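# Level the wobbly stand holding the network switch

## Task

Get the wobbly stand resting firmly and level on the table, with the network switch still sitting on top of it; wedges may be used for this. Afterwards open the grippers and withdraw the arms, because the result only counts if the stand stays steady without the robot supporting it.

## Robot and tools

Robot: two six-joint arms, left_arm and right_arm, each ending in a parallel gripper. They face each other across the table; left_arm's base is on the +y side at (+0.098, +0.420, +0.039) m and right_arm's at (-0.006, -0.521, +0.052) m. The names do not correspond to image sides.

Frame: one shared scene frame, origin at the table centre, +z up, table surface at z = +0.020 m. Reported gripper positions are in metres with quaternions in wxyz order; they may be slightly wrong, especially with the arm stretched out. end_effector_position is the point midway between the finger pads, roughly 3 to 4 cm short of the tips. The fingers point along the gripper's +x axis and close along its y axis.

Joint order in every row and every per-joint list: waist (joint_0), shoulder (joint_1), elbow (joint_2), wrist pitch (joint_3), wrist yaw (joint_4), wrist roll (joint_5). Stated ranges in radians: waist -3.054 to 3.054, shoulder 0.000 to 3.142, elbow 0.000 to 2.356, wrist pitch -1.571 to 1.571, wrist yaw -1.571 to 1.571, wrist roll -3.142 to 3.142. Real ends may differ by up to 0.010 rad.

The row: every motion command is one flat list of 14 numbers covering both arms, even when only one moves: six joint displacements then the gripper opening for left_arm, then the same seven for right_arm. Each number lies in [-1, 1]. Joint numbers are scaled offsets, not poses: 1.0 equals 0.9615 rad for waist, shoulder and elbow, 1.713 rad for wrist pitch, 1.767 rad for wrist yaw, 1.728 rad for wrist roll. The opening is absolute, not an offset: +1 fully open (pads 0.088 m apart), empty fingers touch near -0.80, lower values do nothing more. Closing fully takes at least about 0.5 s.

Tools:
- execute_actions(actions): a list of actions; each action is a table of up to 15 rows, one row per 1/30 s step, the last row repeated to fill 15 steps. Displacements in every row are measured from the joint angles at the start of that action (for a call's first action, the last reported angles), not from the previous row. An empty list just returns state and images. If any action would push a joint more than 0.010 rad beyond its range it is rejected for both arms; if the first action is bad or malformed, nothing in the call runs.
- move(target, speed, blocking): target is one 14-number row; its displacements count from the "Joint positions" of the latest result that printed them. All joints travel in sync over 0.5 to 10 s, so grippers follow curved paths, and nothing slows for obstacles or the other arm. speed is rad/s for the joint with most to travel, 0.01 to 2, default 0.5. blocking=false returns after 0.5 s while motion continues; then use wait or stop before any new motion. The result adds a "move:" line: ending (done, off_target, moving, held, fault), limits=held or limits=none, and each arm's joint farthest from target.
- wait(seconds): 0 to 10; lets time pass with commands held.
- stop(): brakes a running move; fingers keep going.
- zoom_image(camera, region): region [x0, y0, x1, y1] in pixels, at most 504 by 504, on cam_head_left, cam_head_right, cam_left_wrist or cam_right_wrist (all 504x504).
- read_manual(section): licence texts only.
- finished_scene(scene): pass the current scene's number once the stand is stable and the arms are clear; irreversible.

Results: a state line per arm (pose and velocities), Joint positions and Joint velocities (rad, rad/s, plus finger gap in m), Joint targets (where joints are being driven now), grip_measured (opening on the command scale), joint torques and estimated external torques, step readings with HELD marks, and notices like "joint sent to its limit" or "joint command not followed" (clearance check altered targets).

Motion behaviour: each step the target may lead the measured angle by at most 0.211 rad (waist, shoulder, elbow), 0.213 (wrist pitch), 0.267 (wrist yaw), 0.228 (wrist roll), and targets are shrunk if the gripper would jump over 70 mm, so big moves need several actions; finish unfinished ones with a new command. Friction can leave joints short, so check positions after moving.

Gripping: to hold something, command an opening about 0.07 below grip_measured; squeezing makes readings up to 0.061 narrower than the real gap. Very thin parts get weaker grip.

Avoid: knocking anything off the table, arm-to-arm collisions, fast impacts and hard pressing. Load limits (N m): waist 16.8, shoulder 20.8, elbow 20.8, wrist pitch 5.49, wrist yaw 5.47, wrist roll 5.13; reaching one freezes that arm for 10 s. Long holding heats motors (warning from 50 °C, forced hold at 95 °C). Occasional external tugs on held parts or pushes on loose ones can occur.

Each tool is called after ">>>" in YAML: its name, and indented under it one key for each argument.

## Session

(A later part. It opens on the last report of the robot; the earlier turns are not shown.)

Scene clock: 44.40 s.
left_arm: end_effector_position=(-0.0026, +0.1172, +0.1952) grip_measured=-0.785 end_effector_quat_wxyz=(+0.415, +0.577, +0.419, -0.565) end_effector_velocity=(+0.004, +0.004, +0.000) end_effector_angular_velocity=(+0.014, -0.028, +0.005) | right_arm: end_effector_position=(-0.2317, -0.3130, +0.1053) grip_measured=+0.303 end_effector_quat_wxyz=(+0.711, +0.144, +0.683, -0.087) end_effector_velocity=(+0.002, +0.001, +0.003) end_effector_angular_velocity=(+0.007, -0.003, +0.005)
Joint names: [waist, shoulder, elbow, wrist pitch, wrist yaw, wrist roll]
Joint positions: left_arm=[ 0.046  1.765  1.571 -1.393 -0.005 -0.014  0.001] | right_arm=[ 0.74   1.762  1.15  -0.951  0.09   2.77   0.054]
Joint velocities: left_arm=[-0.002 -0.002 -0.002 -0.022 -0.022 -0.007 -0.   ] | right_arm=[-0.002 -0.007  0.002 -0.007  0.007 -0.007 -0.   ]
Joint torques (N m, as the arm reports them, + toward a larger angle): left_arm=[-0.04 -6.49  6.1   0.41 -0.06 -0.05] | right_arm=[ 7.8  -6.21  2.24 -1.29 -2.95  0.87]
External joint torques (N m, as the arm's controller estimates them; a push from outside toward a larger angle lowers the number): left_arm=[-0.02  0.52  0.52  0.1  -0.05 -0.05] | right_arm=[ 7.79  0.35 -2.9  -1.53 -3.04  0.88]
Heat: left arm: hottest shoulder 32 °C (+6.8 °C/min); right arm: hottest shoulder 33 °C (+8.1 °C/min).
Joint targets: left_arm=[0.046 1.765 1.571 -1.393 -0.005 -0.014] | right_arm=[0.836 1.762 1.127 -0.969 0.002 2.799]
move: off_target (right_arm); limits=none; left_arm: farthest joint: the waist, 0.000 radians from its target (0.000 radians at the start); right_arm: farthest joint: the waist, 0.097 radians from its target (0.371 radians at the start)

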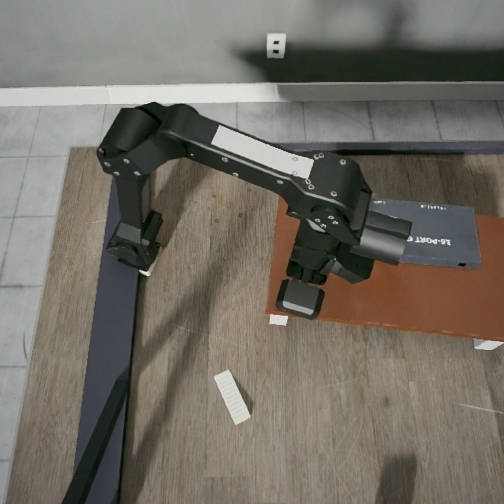

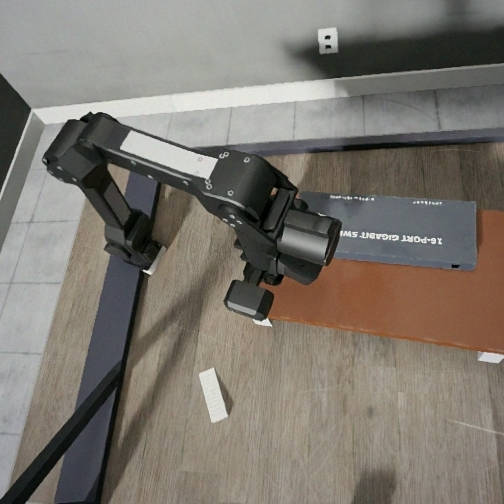

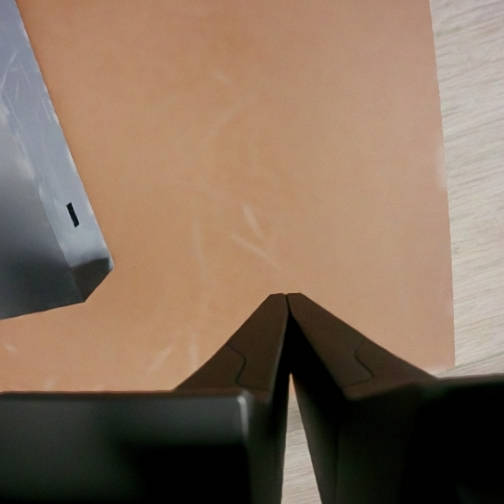

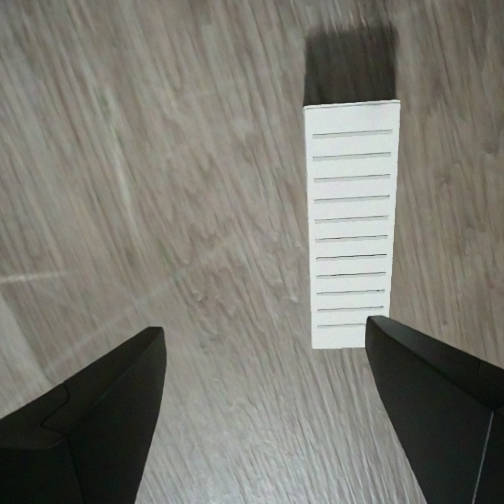

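>>> move:
  target: [0,0,0,0,0,0,-1,-0.3,0,0,0,0,0,0.3]

>>> move:
  target: [0,0,0,0,0,0,-1,0.06,-0.22,-0.31,0.047,-0.25,-0.156,0.3]
  speed: 0.3

Scene clock: 50.27 s.
left_arm: end_effector_position=(-0.0026, +0.1172, +0.1952) grip_measured=-0.785 end_effector_quat_wxyz=(+0.415, +0.577, +0.419, -0.565) end_effector_velocity=(+0.001, +0.001, +0.001) end_effector_angular_velocity=(-0.000, -0.008, +0.005) | right_arm: end_effector_position=(-0.1642, -0.2576, +0.1058) grip_measured=+0.303 end_effector_quat_wxyz=(+0.691, +0.241, +0.655, -0.188) end_effector_velocity=(+0.001, -0.002, +0.000) end_effector_angular_velocity=(-0.011, +0.002, +0.005)
Joint names: [waist, shoulder, elbow, wrist pitch, wrist yaw, wrist roll]
Joint positions: left_arm=[ 0.046  1.765  1.571 -1.393 -0.005 -0.014  0.001] | right_arm=[ 0.455  1.762  1.152 -0.953  0.09   2.774  0.054]
Joint velocities: left_arm=[-0.002 -0.002  0.002 -0.007 -0.007 -0.007 -0.   ] | right_arm=[-0.002 -0.002 -0.002 -0.007 -0.007 -0.007 -0.   ]
Joint torques (N m, as the arm reports them, + toward a larger angle): left_arm=[ 0.04 -6.47  6.02  0.44 -0.05 -0.03] | right_arm=[-0.21 -6.21  4.81  0.19  0.1  -0.14]
External joint torques (N m, as the arm's controller estimates them; a push from outside toward a larger angle lowers the number): left_arm=[ 0.07  0.56  0.41  0.13 -0.04 -0.03] | right_arm=[-0.21  0.34 -0.33 -0.04  0.01 -0.13]
Heat: left arm: hottest shoulder 32 °C (+6.0 °C/min); right arm: hottest shoulder 33 °C (+7.2 °C/min).
Joint targets: left_arm=[0.046 1.765 1.571 -1.393 -0.005 -0.014] | right_arm=[0.452 1.762 1.150 -0.951 0.090 2.770]
move: done; limits=none; left_arm: farthest joint: the waist, 0.000 radians from its target (0.000 radians at the start); right_arm: farthest joint: the waist, 0.004 radians from its target (0.289 radians at the start)

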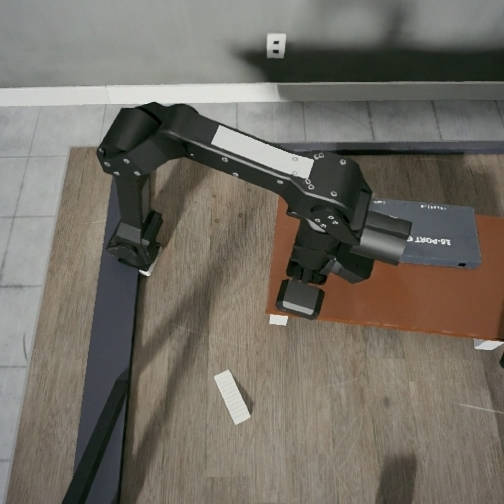

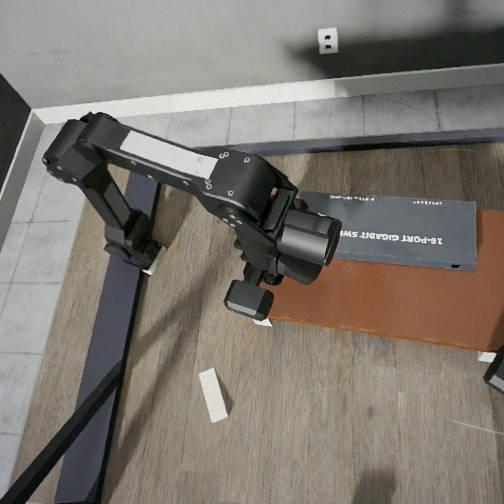

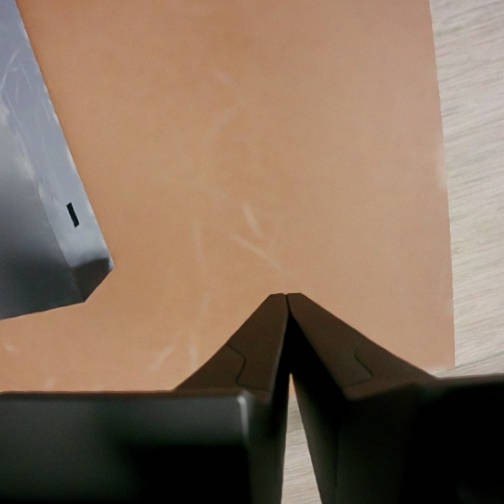

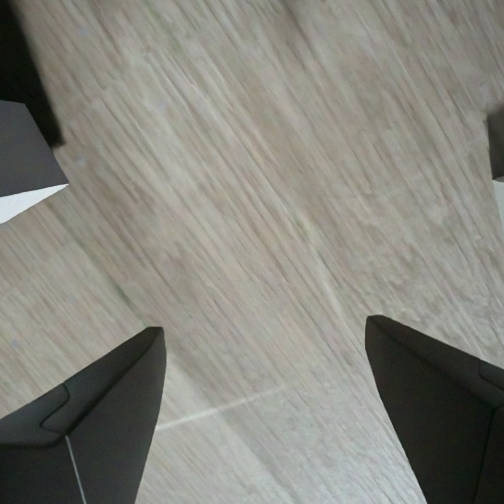

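Scene clock: 52.23 s.
left_arm: end_effector_position=(-0.0026, +0.1172, +0.1952) grip_measured=-0.785 end_effector_quat_wxyz=(+0.415, +0.577, +0.419, -0.565) end_effector_velocity=(+0.000, +0.002, +0.000) end_effector_angular_velocity=(+0.009, +0.005, +0.010) | right_arm: end_effector_position=(-0.1918, -0.3574, +0.0981) grip_measured=+0.303 end_effector_quat_wxyz=(+0.603, +0.015, +0.774, -0.192) end_effector_velocity=(+0.002, -0.003, -0.002) end_effector_angular_velocity=(-0.008, +0.003, +0.032)
Joint names: [waist, shoulder, elbow, wrist pitch, wrist yaw, wrist roll]
Joint positions: left_arm=[ 0.046  1.765  1.571 -1.393 -0.005 -0.014  0.001] | right_arm=[ 0.51   1.561  0.861 -0.875 -0.349  2.509  0.054]
Joint velocities: left_arm=[ 0.002 -0.002 -0.002 -0.007  0.007 -0.007 -0.   ] | right_arm=[-0.002  0.002 -0.007 -0.007 -0.007 -0.037  0.   ]
Joint torques (N m, as the arm reports them, + toward a larger angle): left_arm=[ 0.08 -6.46  6.02  0.4  -0.07 -0.05] | right_arm=[ 0.22 -5.84  4.15  0.2  -0.29 -0.16]
External joint torques (N m, as the arm's controller estimates them; a push from outside toward a larger angle lowers the number): left_arm=[ 0.06  0.45  0.49  0.1  -0.06 -0.05] | right_arm=[ 0.2  -0.97 -0.78 -0.02 -0.09 -0.17]
Heat: left arm: hottest shoulder 32 °C (+5.7 °C/min); right arm: hottest shoulder 33 °C (+6.9 °C/min).
Joint targets: left_arm=[0.046 1.765 1.571 -1.393 -0.005 -0.014] | right_arm=[0.513 1.550 0.855 -0.873 -0.352 2.504]
move: off_target (right_arm); limits=none; left_arm: farthest joint: the waist, 0.000 radians from its target (0.000 radians at the start); right_arm: farthest joint: the shoulder, 0.011 radians from its target (0.212 radians at the start)

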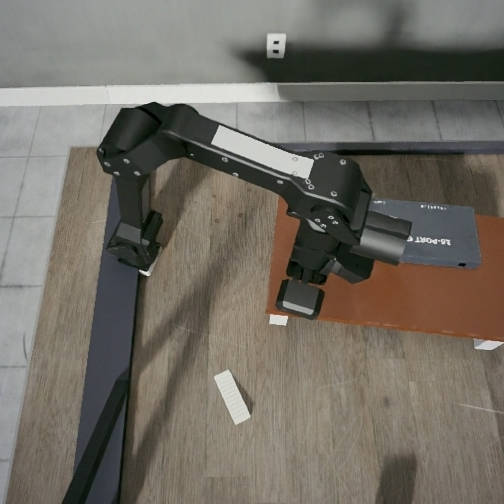

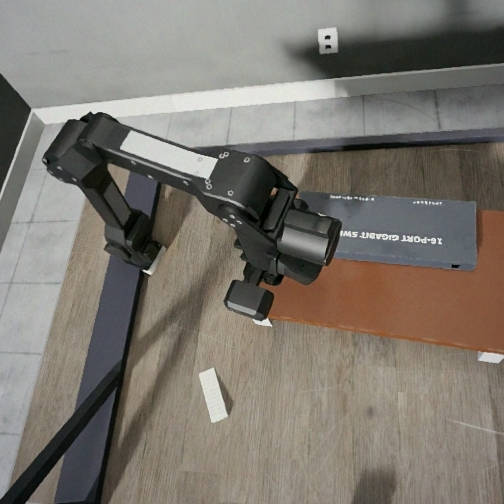

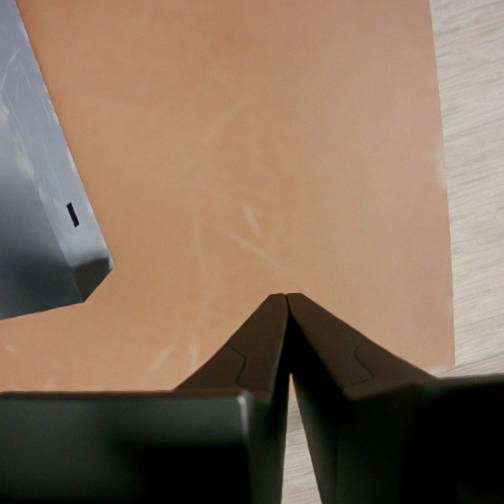

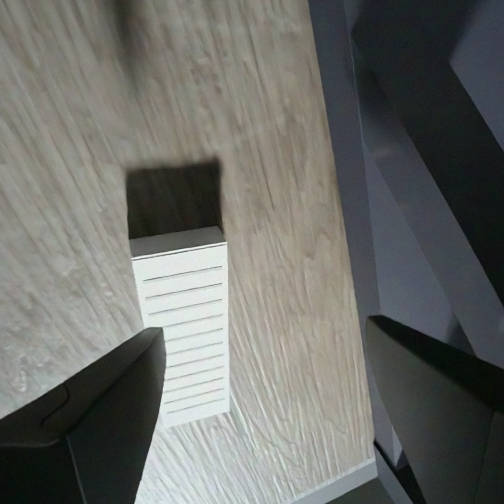

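>>> move:
  target: [0,0,0,0,0,0,-1,-0.055,0.09,-0.07,0.095,0,0,0.3]
  speed: 0.3

Scene clock: 56.87 s.
left_arm: end_effector_position=(-0.0026, +0.1172, +0.1952) grip_measured=-0.785 end_effector_quat_wxyz=(+0.415, +0.577, +0.419, -0.565) end_effector_velocity=(+0.002, +0.005, +0.000) end_effector_angular_velocity=(+0.018, -0.014, +0.005) | right_arm: end_effector_position=(-0.1874, -0.3425, +0.0671) grip_measured=+0.303 end_effector_quat_wxyz=(+0.593, +0.038, +0.779, -0.201) end_effector_velocity=(+0.002, -0.001, +0.000) end_effector_angular_velocity=(-0.008, +0.003, -0.000)
Joint names: [waist, shoulder, elbow, wrist pitch, wrist yaw, wrist roll]
Joint positions: left_arm=[ 0.046  1.765  1.571 -1.393 -0.005 -0.014  0.001] | right_arm=[ 0.46   1.639  0.799 -0.715 -0.35   2.509  0.054]
Joint velocities: left_arm=[-0.002 -0.002 -0.002 -0.022 -0.007 -0.007 -0.   ] | right_arm=[-0.007 -0.002 -0.002 -0.007 -0.007 -0.007 -0.   ]
Joint torques (N m, as the arm reports them, + toward a larger angle): left_arm=[ 0.06 -6.49  6.14  0.41 -0.08  0.  ] | right_arm=[-0.23 -3.91  3.85  0.24 -0.19 -0.01]
External joint torques (N m, as the arm's controller estimates them; a push from outside toward a larger angle lowers the number): left_arm=[ 0.05  0.5   0.6   0.12 -0.07  0.  ] | right_arm=[-0.22  1.23 -0.77 -0.02  0.   -0.02]
Heat: left arm: hottest shoulder 32 °C (+5.3 °C/min); right arm: hottest shoulder 33 °C (+6.3 °C/min).
Joint targets: left_arm=[0.046 1.765 1.571 -1.393 -0.005 -0.014] | right_arm=[0.457 1.648 0.793 -0.712 -0.349 2.509]
move: done; limits=none; left_arm: farthest joint: the waist, 0.000 radians from its target (0.000 radians at the start); right_arm: farthest joint: the shoulder, 0.008 radians from its target (0.086 radians at the start)

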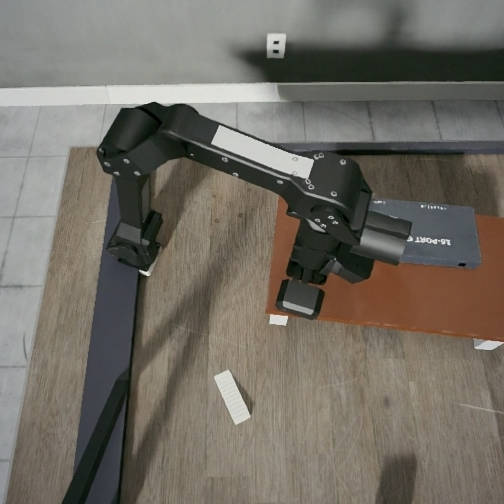

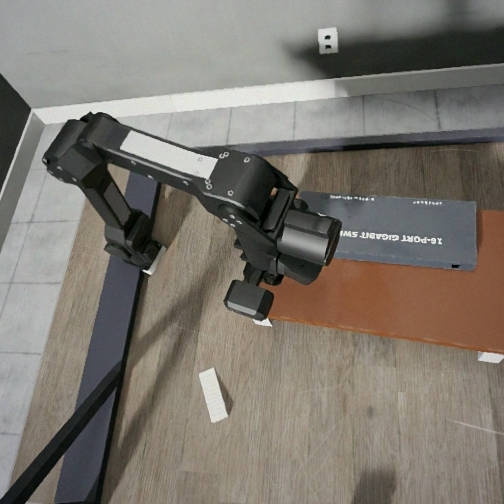

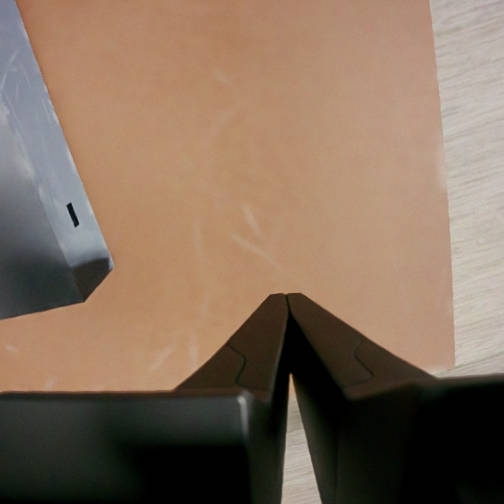

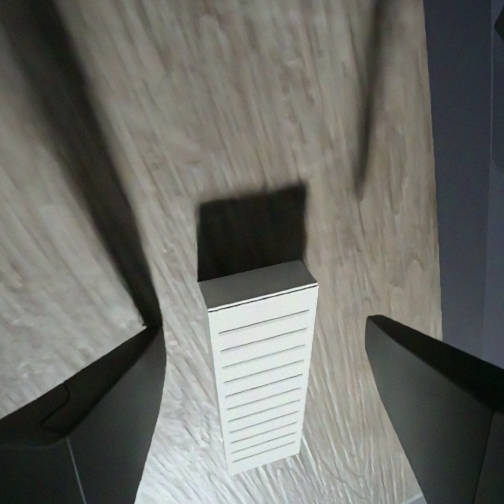

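Lower slightly and close, then straighten yaw and lift.

>>> execute_actions:
  actions:
    - [[0,0,0,0,0,0,-1,0,0.025,0,0,0,0,0.3]]
    - [[0,0,0,0,0,0,-1,0,0,0,0,0,0,-0.8]]
    - [[0,0,0,0,0,0,-1,0,0,0,0,0,0,-0.8]]

>>> move:
  target: [0,0,0,0,0,0,-1,-0.2,-0.3,0.1,-0.2,0.198,0,-0.8]

Scene clock: 60.60 s.
left_arm: end_effector_position=(-0.0026, +0.1172, +0.1952) grip_measured=-0.785 end_effector_quat_wxyz=(+0.415, +0.577, +0.419, -0.565) end_effector_velocity=(+0.001, +0.001, +0.003) end_effector_angular_velocity=(-0.005, -0.006, +0.005) | right_arm: end_effector_position=(-0.1889, -0.3420, +0.0669) grip_measured=-0.794 end_effector_quat_wxyz=(+0.591, +0.036, +0.780, -0.203) end_effector_velocity=(+0.001, -0.002, +0.000) end_effector_angular_velocity=(-0.008, +0.003, +0.005)
Joint names: [waist, shoulder, elbow, wrist pitch, wrist yaw, wrist roll]
Joint positions: left_arm=[ 0.046  1.765  1.571 -1.393 -0.005 -0.014  0.001] | right_arm=[ 0.46   1.647  0.804 -0.714 -0.358  2.509  0.   ]
Joint velocities: left_arm=[-0.002 -0.007  0.002 -0.007 -0.007 -0.007 -0.   ] | right_arm=[-0.002 -0.002 -0.002 -0.007 -0.007 -0.007 -0.   ]
Joint torques (N m, as the arm reports them, + toward a larger angle): left_arm=[-0.13 -6.44  5.92  0.41 -0.09  0.  ] | right_arm=[ 0.   -4.9   4.45  0.07 -0.11 -0.01]
External joint torques (N m, as the arm's controller estimates them; a push from outside toward a larger angle lowers the number): left_arm=[-0.14  0.7   0.25  0.11 -0.07  0.  ] | right_arm=[ 0.    0.21 -0.1  -0.17  0.09 -0.03]
External joint torques at the end of the 1st action: left_arm=[-0.01  0.66  0.37  0.11 -0.05 -0.06] | right_arm=[ 0.01  1.91 -0.08 -0.25  0.01 -0.02]
External joint torques at the end of the 2nd action: left_arm=[-0.07  0.46  0.48  0.09 -0.08 -0.03] | right_arm=[-0.05  0.37 -0.5  -0.17  0.2  -0.03]
Heat: left arm: hottest shoulder 32 °C (+5.0 °C/min); right arm: hottest shoulder 33 °C (+5.0 °C/min).
Joint targets: left_arm=[0.046 1.765 1.571 -1.393 -0.005 -0.014] | right_arm=[0.460 1.647 0.803 -0.714 -0.355 2.509]
Step readings (joint positions; steps 1 to 15: 1st action; 16 to 30: 2nd action; 31 to 45: 3rd action):
0: left_arm=[0.046 1.765 1.571 -1.393 -0.005 -0.014] | right_arm=[0.460 1.639 0.799 -0.714 -0.350 2.509]
1: left_arm=[0.046 1.765 1.571 -1.393 -0.005 -0.014] | right_arm=[0.460 1.641 0.799 -0.714 -0.350 2.509]
2: left_arm=[0.046 1.765 1.571 -1.393 -0.005 -0.014] | right_arm=[0.460 1.644 0.799 -0.714 -0.350 2.509]
4: left_arm=[0.046 1.765 1.571 -1.393 -0.005 -0.014] | right_arm=[0.460 1.647 0.799 -0.714 -0.350 2.509]
8: left_arm=[0.046 1.765 1.571 -1.393 -0.005 -0.014] | right_arm=[0.460 1.648 0.799 -0.714 -0.350 2.509]
15: left_arm=[0.046 1.765 1.571 -1.393 -0.005 -0.014] | right_arm=[0.460 1.648 0.799 -0.714 -0.350 2.509]
16: left_arm=[0.046 1.765 1.571 -1.393 -0.005 -0.014] | right_arm=[0.460 1.648 0.799 -0.714 -0.350 2.509]
17: left_arm=[0.046 1.765 1.571 -1.393 -0.005 -0.014] | right_arm=[0.460 1.648 0.799 -0.714 -0.350 2.509]
19: left_arm=[0.046 1.765 1.571 -1.393 -0.005 -0.014] | right_arm=[0.460 1.648 0.799 -0.714 -0.350 2.509]
23: left_arm=[0.046 1.765 1.571 -1.393 -0.005 -0.014] | right_arm=[0.460 1.648 0.799 -0.714 -0.354 2.509]
30: left_arm=[0.046 1.765 1.571 -1.393 -0.005 -0.014] | right_arm=[0.460 1.647 0.803 -0.714 -0.355 2.509]
31: left_arm=[0.046 1.765 1.571 -1.393 -0.005 -0.014] | right_arm=[0.460 1.647 0.803 -0.714 -0.355 2.509]
32: left_arm=[0.046 1.765 1.571 -1.393 -0.005 -0.014] | right_arm=[0.460 1.647 0.804 -0.714 -0.355 2.509]
34: left_arm=[0.046 1.765 1.571 -1.393 -0.005 -0.014] | right_arm=[0.460 1.647 0.804 -0.714 -0.356 2.509]
38: left_arm=[0.046 1.765 1.571 -1.393 -0.005 -0.014] | right_arm=[0.460 1.647 0.804 -0.714 -0.357 2.509]
45: Joint positions above

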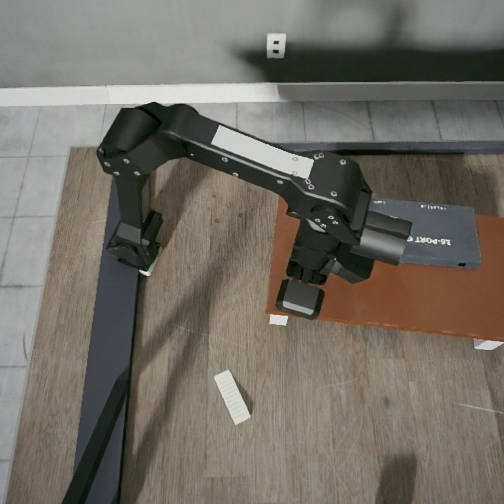

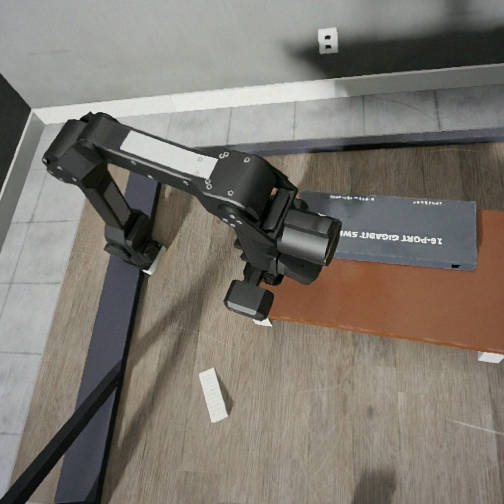

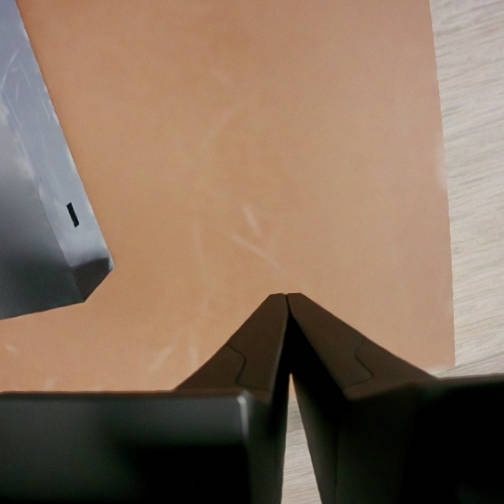

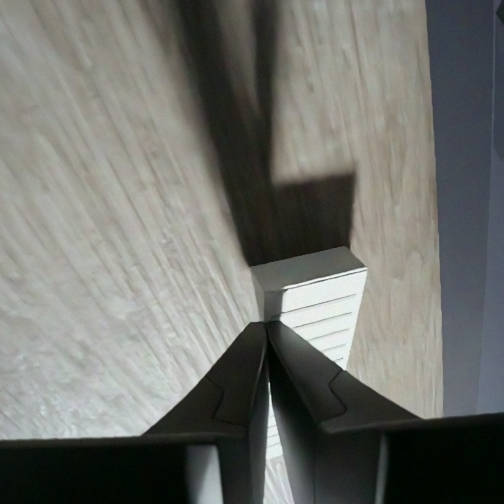

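Scene clock: 61.83 s.
left_arm: end_effector_position=(-0.0026, +0.1172, +0.1952) grip_measured=-0.785 end_effector_quat_wxyz=(+0.415, +0.577, +0.419, -0.565) end_effector_velocity=(-0.000, +0.003, +0.000) end_effector_angular_velocity=(+0.005, -0.009, -0.000) | right_arm: end_effector_position=(-0.0933, -0.3182, +0.1369) grip_measured=-0.794 end_effector_quat_wxyz=(+0.670, +0.197, +0.693, -0.178) end_effector_velocity=(+0.000, -0.002, +0.001) end_effector_angular_velocity=(-0.005, +0.006, -0.009)
Joint names: [waist, shoulder, elbow, wrist pitch, wrist yaw, wrist roll]
Joint positions: left_arm=[ 0.046  1.765  1.571 -1.393 -0.005 -0.014  0.001] | right_arm=[ 0.27   1.368  0.892 -1.054 -0.01   2.509  0.   ]
Joint velocities: left_arm=[-0.007 -0.002 -0.002 -0.007 -0.007 -0.007 -0.   ] | right_arm=[-0.002 -0.007 -0.002 -0.007 -0.007  0.007 -0.   ]
Joint torques (N m, as the arm reports them, + toward a larger angle): left_arm=[-0.12 -6.36  6.09  0.42 -0.04 -0.02] | right_arm=[-0.25 -4.82  6.35 -0.06  0.1  -0.03]
External joint torques (N m, as the arm's controller estimates them; a push from outside toward a larger angle lowers the number): left_arm=[-0.05  0.63  0.55  0.13 -0.04 -0.02] | right_arm=[-0.26 -0.87  0.92 -0.36  0.07 -0.03]
Heat: left arm: hottest shoulder 32 °C (+5.0 °C/min); right arm: hottest shoulder 33 °C (+5.0 °C/min).
Joint targets: left_arm=[0.046 1.765 1.571 -1.393 -0.005 -0.014] | right_arm=[0.267 1.358 0.900 -1.056 -0.008 2.509]
move: done; limits=none; left_arm: farthest joint: the waist, 0.000 radians from its target (0.000 radians at the start); right_arm: farthest joint: the shoulder, 0.009 radians from its target (0.288 radians at the start)

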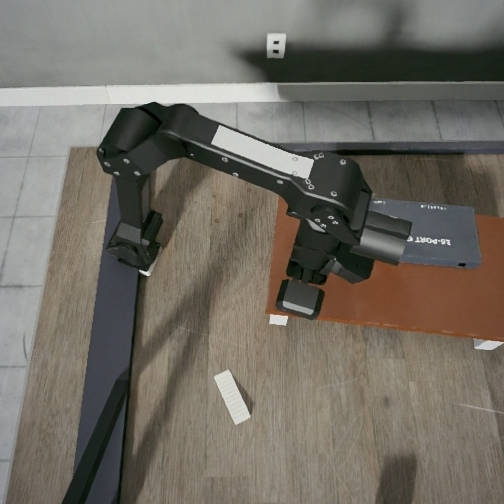

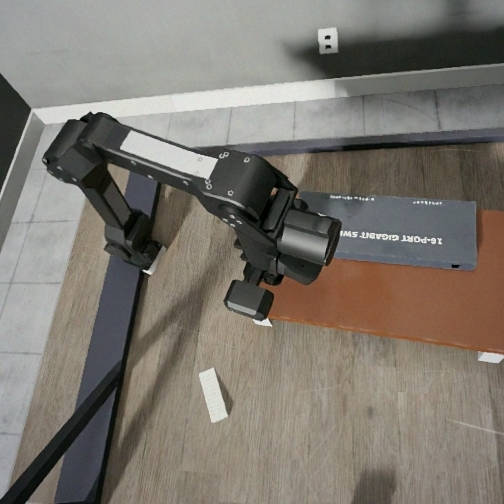

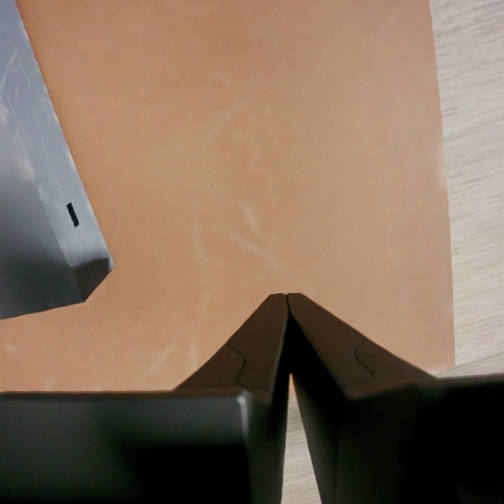

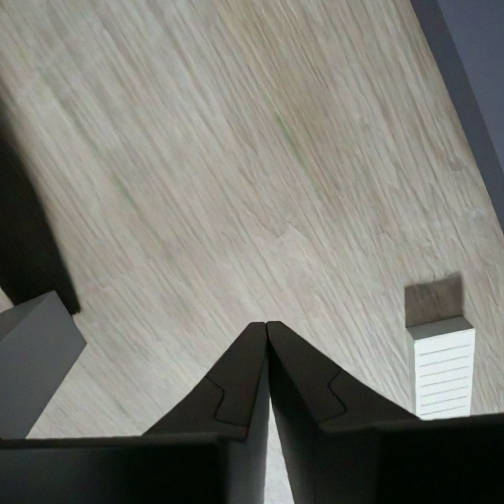

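>>> move:
  target: [0,0,0,0,0,0,-1,0.31,0.19,-0.09,0.14,-0.277,-0.908,-1]
  speed: 0.8

>>> move:
  target: [0,0,0,0,0,0,-1,0,0.16,0,0.09,0,0,-1]
  speed: 0.3

Scene clock: 67.27 s.
left_arm: end_effector_position=(-0.0026, +0.1172, +0.1952) grip_measured=-0.785 end_effector_quat_wxyz=(+0.415, +0.577, +0.419, -0.565) end_effector_velocity=(+0.001, +0.001, +0.001) end_effector_angular_velocity=(-0.000, -0.008, +0.005) | right_arm: end_effector_position=(-0.2144, -0.3831, +0.1005) grip_measured=-0.796 end_effector_quat_wxyz=(+0.366, -0.420, +0.714, +0.425) end_effector_velocity=(-0.000, -0.001, +0.002) end_effector_angular_velocity=(-0.004, +0.006, +0.004)
Joint names: [waist, shoulder, elbow, wrist pitch, wrist yaw, wrist roll]
Joint positions: left_arm=[ 0.046  1.765  1.571 -1.393 -0.005 -0.014  0.001] | right_arm=[ 0.566  1.542  0.811 -0.817 -0.497  0.945  0.   ]
Joint velocities: left_arm=[-0.002 -0.002  0.002 -0.007 -0.007 -0.007 -0.   ] | right_arm=[-0.002 -0.002  0.002 -0.007 -0.007 -0.007  0.   ]
Joint torques (N m, as the arm reports them, + toward a larger angle): left_arm=[ 0.09 -6.41  6.02  0.38 -0.07 -0.02] | right_arm=[ 0.23 -3.68  4.23  0.34 -0.37 -0.18]
External joint torques (N m, as the arm's controller estimates them; a push from outside toward a larger angle lowers the number): left_arm=[ 0.09  0.62  0.42  0.08 -0.05 -0.02] | right_arm=[ 0.22  1.13 -0.78 -0.01 -0.09 -0.16]
Heat: left arm: hottest shoulder 32 °C (+4.1 °C/min); right arm: hottest shoulder 32 °C (+2.0 °C/min).
Joint targets: left_arm=[0.046 1.765 1.571 -1.393 -0.005 -0.014] | right_arm=[0.569 1.550 0.805 -0.814 -0.499 0.940]
move: done; limits=none; left_arm: farthest joint: the waist, 0.000 radians from its target (0.000 radians at the start); right_arm: farthest joint: the shoulder, 0.009 radians from its target (0.183 radians at the start)

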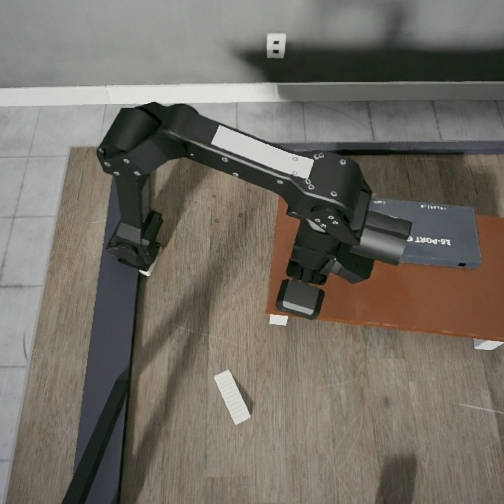

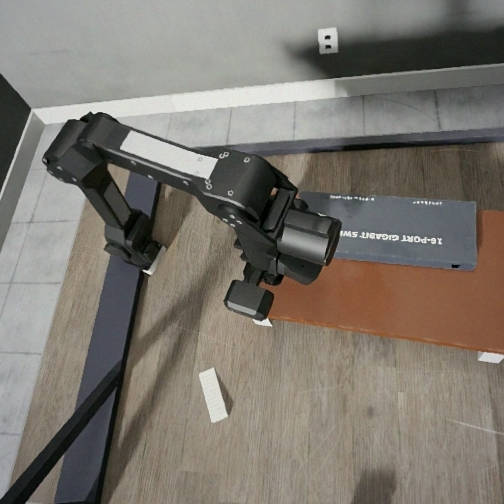

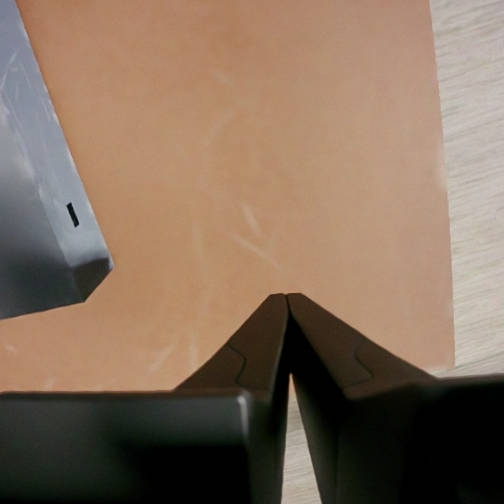

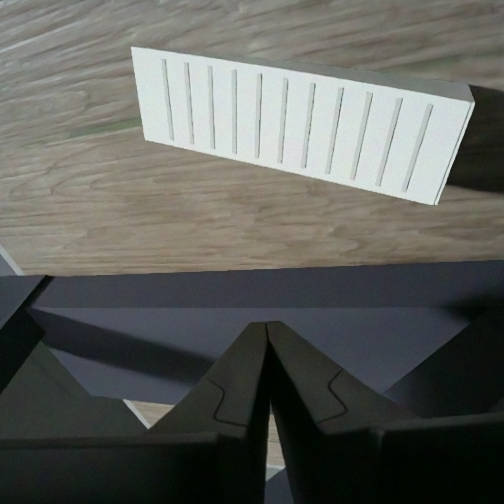

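Scene clock: 68.27 s.
left_arm: end_effector_position=(-0.0026, +0.1172, +0.1952) grip_measured=-0.785 end_effector_quat_wxyz=(+0.415, +0.577, +0.419, -0.565) end_effector_velocity=(+0.004, +0.005, -0.001) end_effector_angular_velocity=(+0.018, -0.030, +0.019) | right_arm: end_effector_position=(-0.2273, -0.3677, +0.0680) grip_measured=-0.796 end_effector_quat_wxyz=(+0.365, -0.418, +0.713, +0.427) end_effector_velocity=(+0.002, -0.003, -0.000) end_effector_angular_velocity=(-0.006, +0.004, +0.017)
Joint names: [waist, shoulder, elbow, wrist pitch, wrist yaw, wrist roll]
Joint positions: left_arm=[ 0.046  1.765  1.571 -1.393 -0.005 -0.014  0.001] | right_arm=[ 0.566  1.686  0.811 -0.665 -0.497  0.945  0.   ]
Joint velocities: left_arm=[-0.002 -0.002 -0.007 -0.022 -0.022 -0.022  0.   ] | right_arm=[-0.002 -0.002 -0.007 -0.007 -0.007 -0.022  0.   ]
Joint torques (N m, as the arm reports them, + toward a larger angle): left_arm=[ 0.06 -6.51  6.1   0.38 -0.06 -0.03] | right_arm=[-0.01 -4.19  4.54  0.34 -0.29 -0.04]
External joint torques (N m, as the arm's controller estimates them; a push from outside toward a larger angle lowers the number): left_arm=[ 0.06  0.51  0.54  0.09 -0.04 -0.03] | right_arm=[-0.02  1.29 -0.06 -0.01  0.   -0.02]
Heat: left arm: hottest shoulder 32 °C (+3.0 °C/min); right arm: hottest shoulder 32 °C (+1.0 °C/min).
Joint targets: left_arm=[0.046 1.765 1.571 -1.393 -0.005 -0.014] | right_arm=[0.566 1.696 0.811 -0.662 -0.497 0.945]
move: done; limits=none; left_arm: farthest joint: the waist, 0.000 radians from its target (0.000 radians at the start); right_arm: farthest joint: the shoulder, 0.009 radians from its target (0.154 radians at the start)

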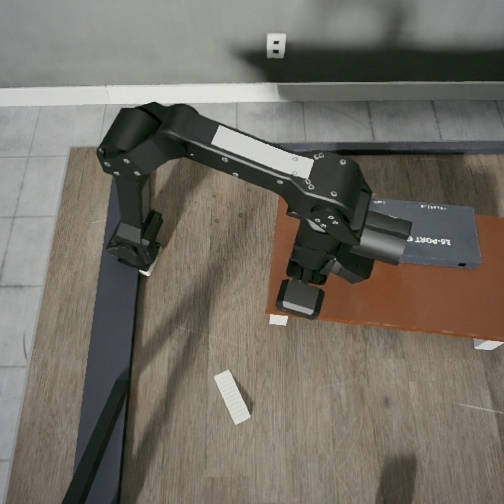

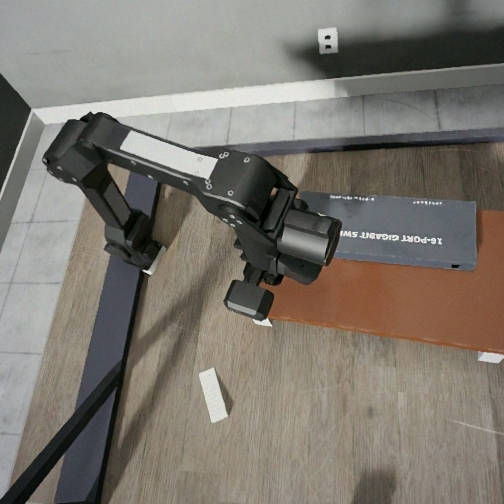

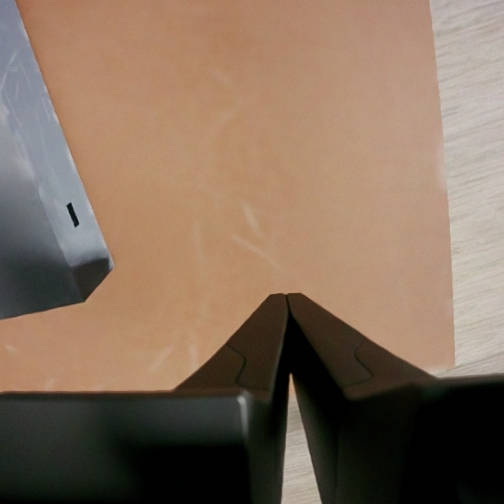

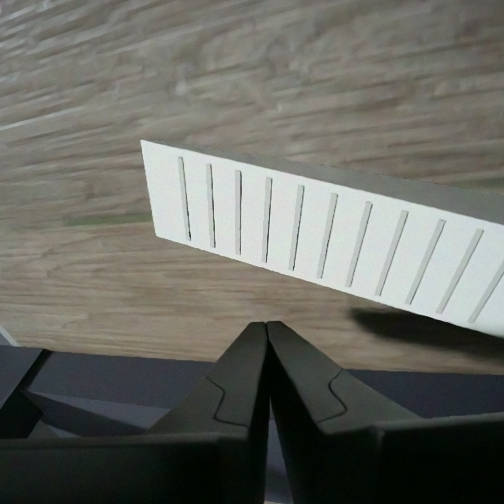

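>>> move:
  target: [0,0,0,0,0,0,-1,0,0,-0.07,0.03,0,0,-1]
  speed: 0.3

>>> move:
  target: [0,0,0,0,0,0,-1,-0.3,0,0,0,0,0,-1]
  speed: 0.3

Scene clock: 70.90 s.
left_arm: end_effector_position=(-0.0026, +0.1172, +0.1952) grip_measured=-0.785 end_effector_quat_wxyz=(+0.415, +0.577, +0.419, -0.565) end_effector_velocity=(-0.000, -0.001, +0.000) end_effector_angular_velocity=(-0.009, -0.005, +0.005) | right_arm: end_effector_position=(-0.2203, -0.3763, +0.0565) grip_measured=-0.796 end_effector_quat_wxyz=(+0.365, -0.421, +0.714, +0.423) end_effector_velocity=(+0.002, -0.002, +0.001) end_effector_angular_velocity=(-0.010, +0.001, +0.012)
Joint names: [waist, shoulder, elbow, wrist pitch, wrist yaw, wrist roll]
Joint positions: left_arm=[ 0.046  1.765  1.571 -1.393 -0.005 -0.014  0.001] | right_arm=[ 0.565  1.687  0.754 -0.618 -0.498  0.945  0.   ]
Joint velocities: left_arm=[-0.002 -0.002 -0.002  0.007 -0.007 -0.007 -0.   ] | right_arm=[-0.007 -0.002  0.002 -0.022 -0.007 -0.022  0.   ]
Joint torques (N m, as the arm reports them, + toward a larger angle): left_arm=[-0.16 -6.39  6.06  0.4  -0.1  -0.02] | right_arm=[-0.01 -5.01  3.2   0.47 -0.24 -0.05]
External joint torques (N m, as the arm's controller estimates them; a push from outside toward a larger angle lowers the number): left_arm=[-0.2   0.64  0.44  0.09 -0.08 -0.02] | right_arm=[ 0.02  0.3  -1.27  0.11  0.04 -0.02]
Heat: left arm: hottest shoulder 32 °C (+3.0 °C/min); right arm: hottest shoulder 32 °C (+1.0 °C/min).
Joint targets: left_arm=[0.046 1.765 1.571 -1.393 -0.005 -0.014] | right_arm=[0.565 1.687 0.744 -0.613 -0.497 0.945]
move: done; limits=none; left_arm: farthest joint: the waist, 0.000 radians from its target (0.000 radians at the start); right_arm: farthest joint: the elbow, 0.010 radians from its target (0.068 radians at the start)

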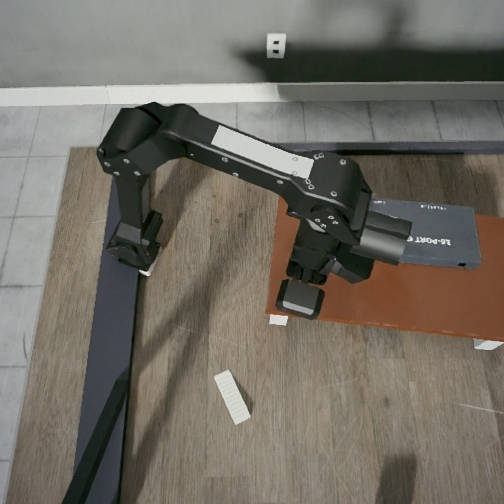

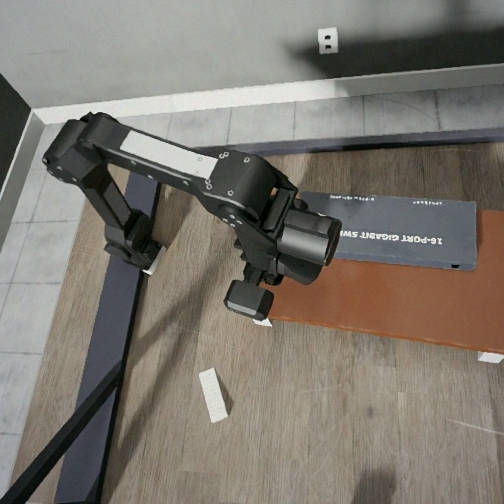

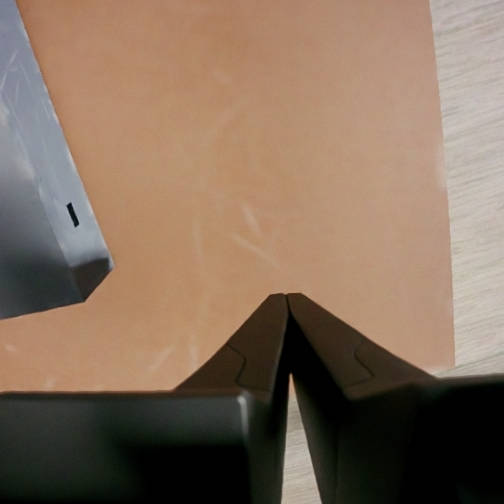

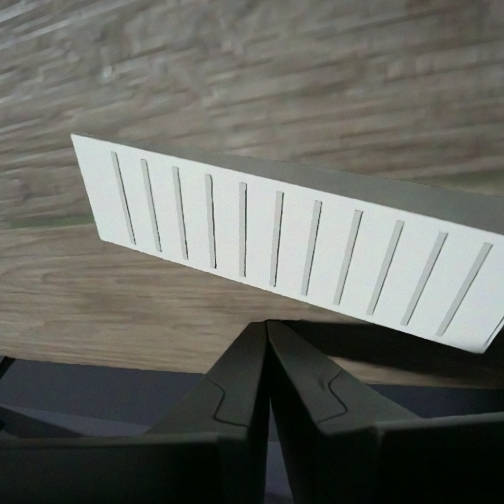

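Scene clock: 72.27 s.
left_arm: end_effector_position=(-0.0026, +0.1172, +0.1952) grip_measured=-0.785 end_effector_quat_wxyz=(+0.415, +0.577, +0.419, -0.565) end_effector_velocity=(+0.001, +0.005, +0.000) end_effector_angular_velocity=(+0.023, -0.000, +0.010) | right_arm: end_effector_position=(-0.1719, -0.3223, +0.0570) grip_measured=-0.796 end_effector_quat_wxyz=(+0.419, -0.316, +0.768, +0.367) end_effector_velocity=(+0.002, -0.002, -0.002) end_effector_angular_velocity=(-0.012, -0.013, -0.009)
Joint names: [waist, shoulder, elbow, wrist pitch, wrist yaw, wrist roll]
Joint positions: left_arm=[ 0.046  1.765  1.571 -1.393 -0.005 -0.014  0.001] | right_arm=[ 0.282  1.687  0.754 -0.618 -0.504  0.945  0.   ]
Joint velocities: left_arm=[ 0.002 -0.002 -0.002 -0.022  0.007 -0.007  0.   ] | right_arm=[-0.002  0.002 -0.002 -0.007  0.007  0.007  0.   ]
Joint torques (N m, as the arm reports them, + toward a larger angle): left_arm=[ 0.01 -6.4   6.06  0.42 -0.06 -0.01] | right_arm=[-0.42 -5.02  4.34  0.16 -0.09 -0.04]
External joint torques (N m, as the arm's controller estimates them; a push from outside toward a larger angle lowers the number): left_arm=[-0.02  0.56  0.52  0.13 -0.05 -0.01] | right_arm=[-0.44  0.24 -0.09 -0.19  0.21 -0.02]
Heat: left arm: hottest shoulder 32 °C (+2.0 °C/min); right arm: hottest shoulder 32 °C (+0.0 °C/min).
Joint targets: left_arm=[0.046 1.765 1.571 -1.393 -0.005 -0.014] | right_arm=[0.277 1.687 0.754 -0.618 -0.498 0.945]
move: done; limits=none; left_arm: farthest joint: the waist, 0.000 radians from its target (0.000 radians at the start); right_arm: farthest joint: the wrist yaw, 0.006 radians from its target (0.000 radians at the start)

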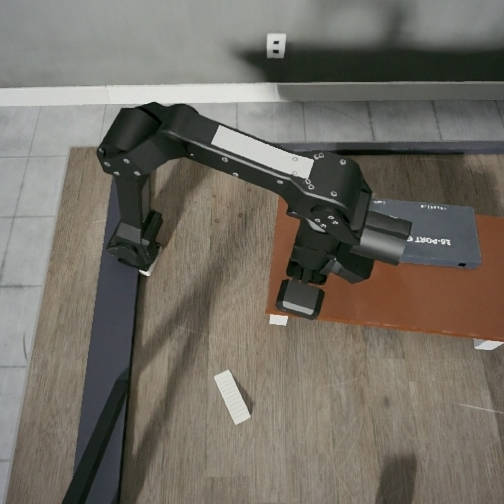

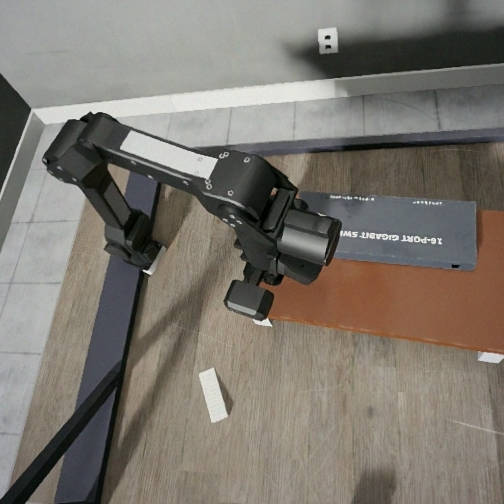

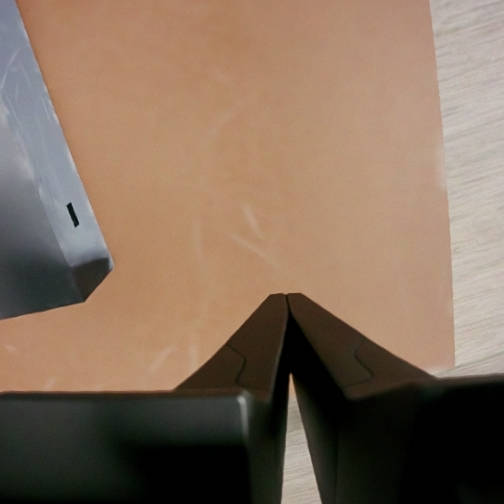

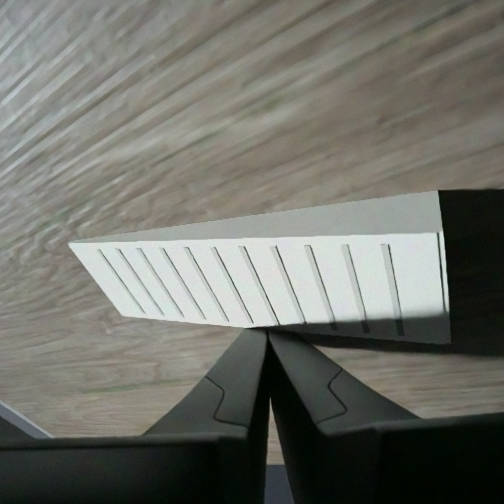

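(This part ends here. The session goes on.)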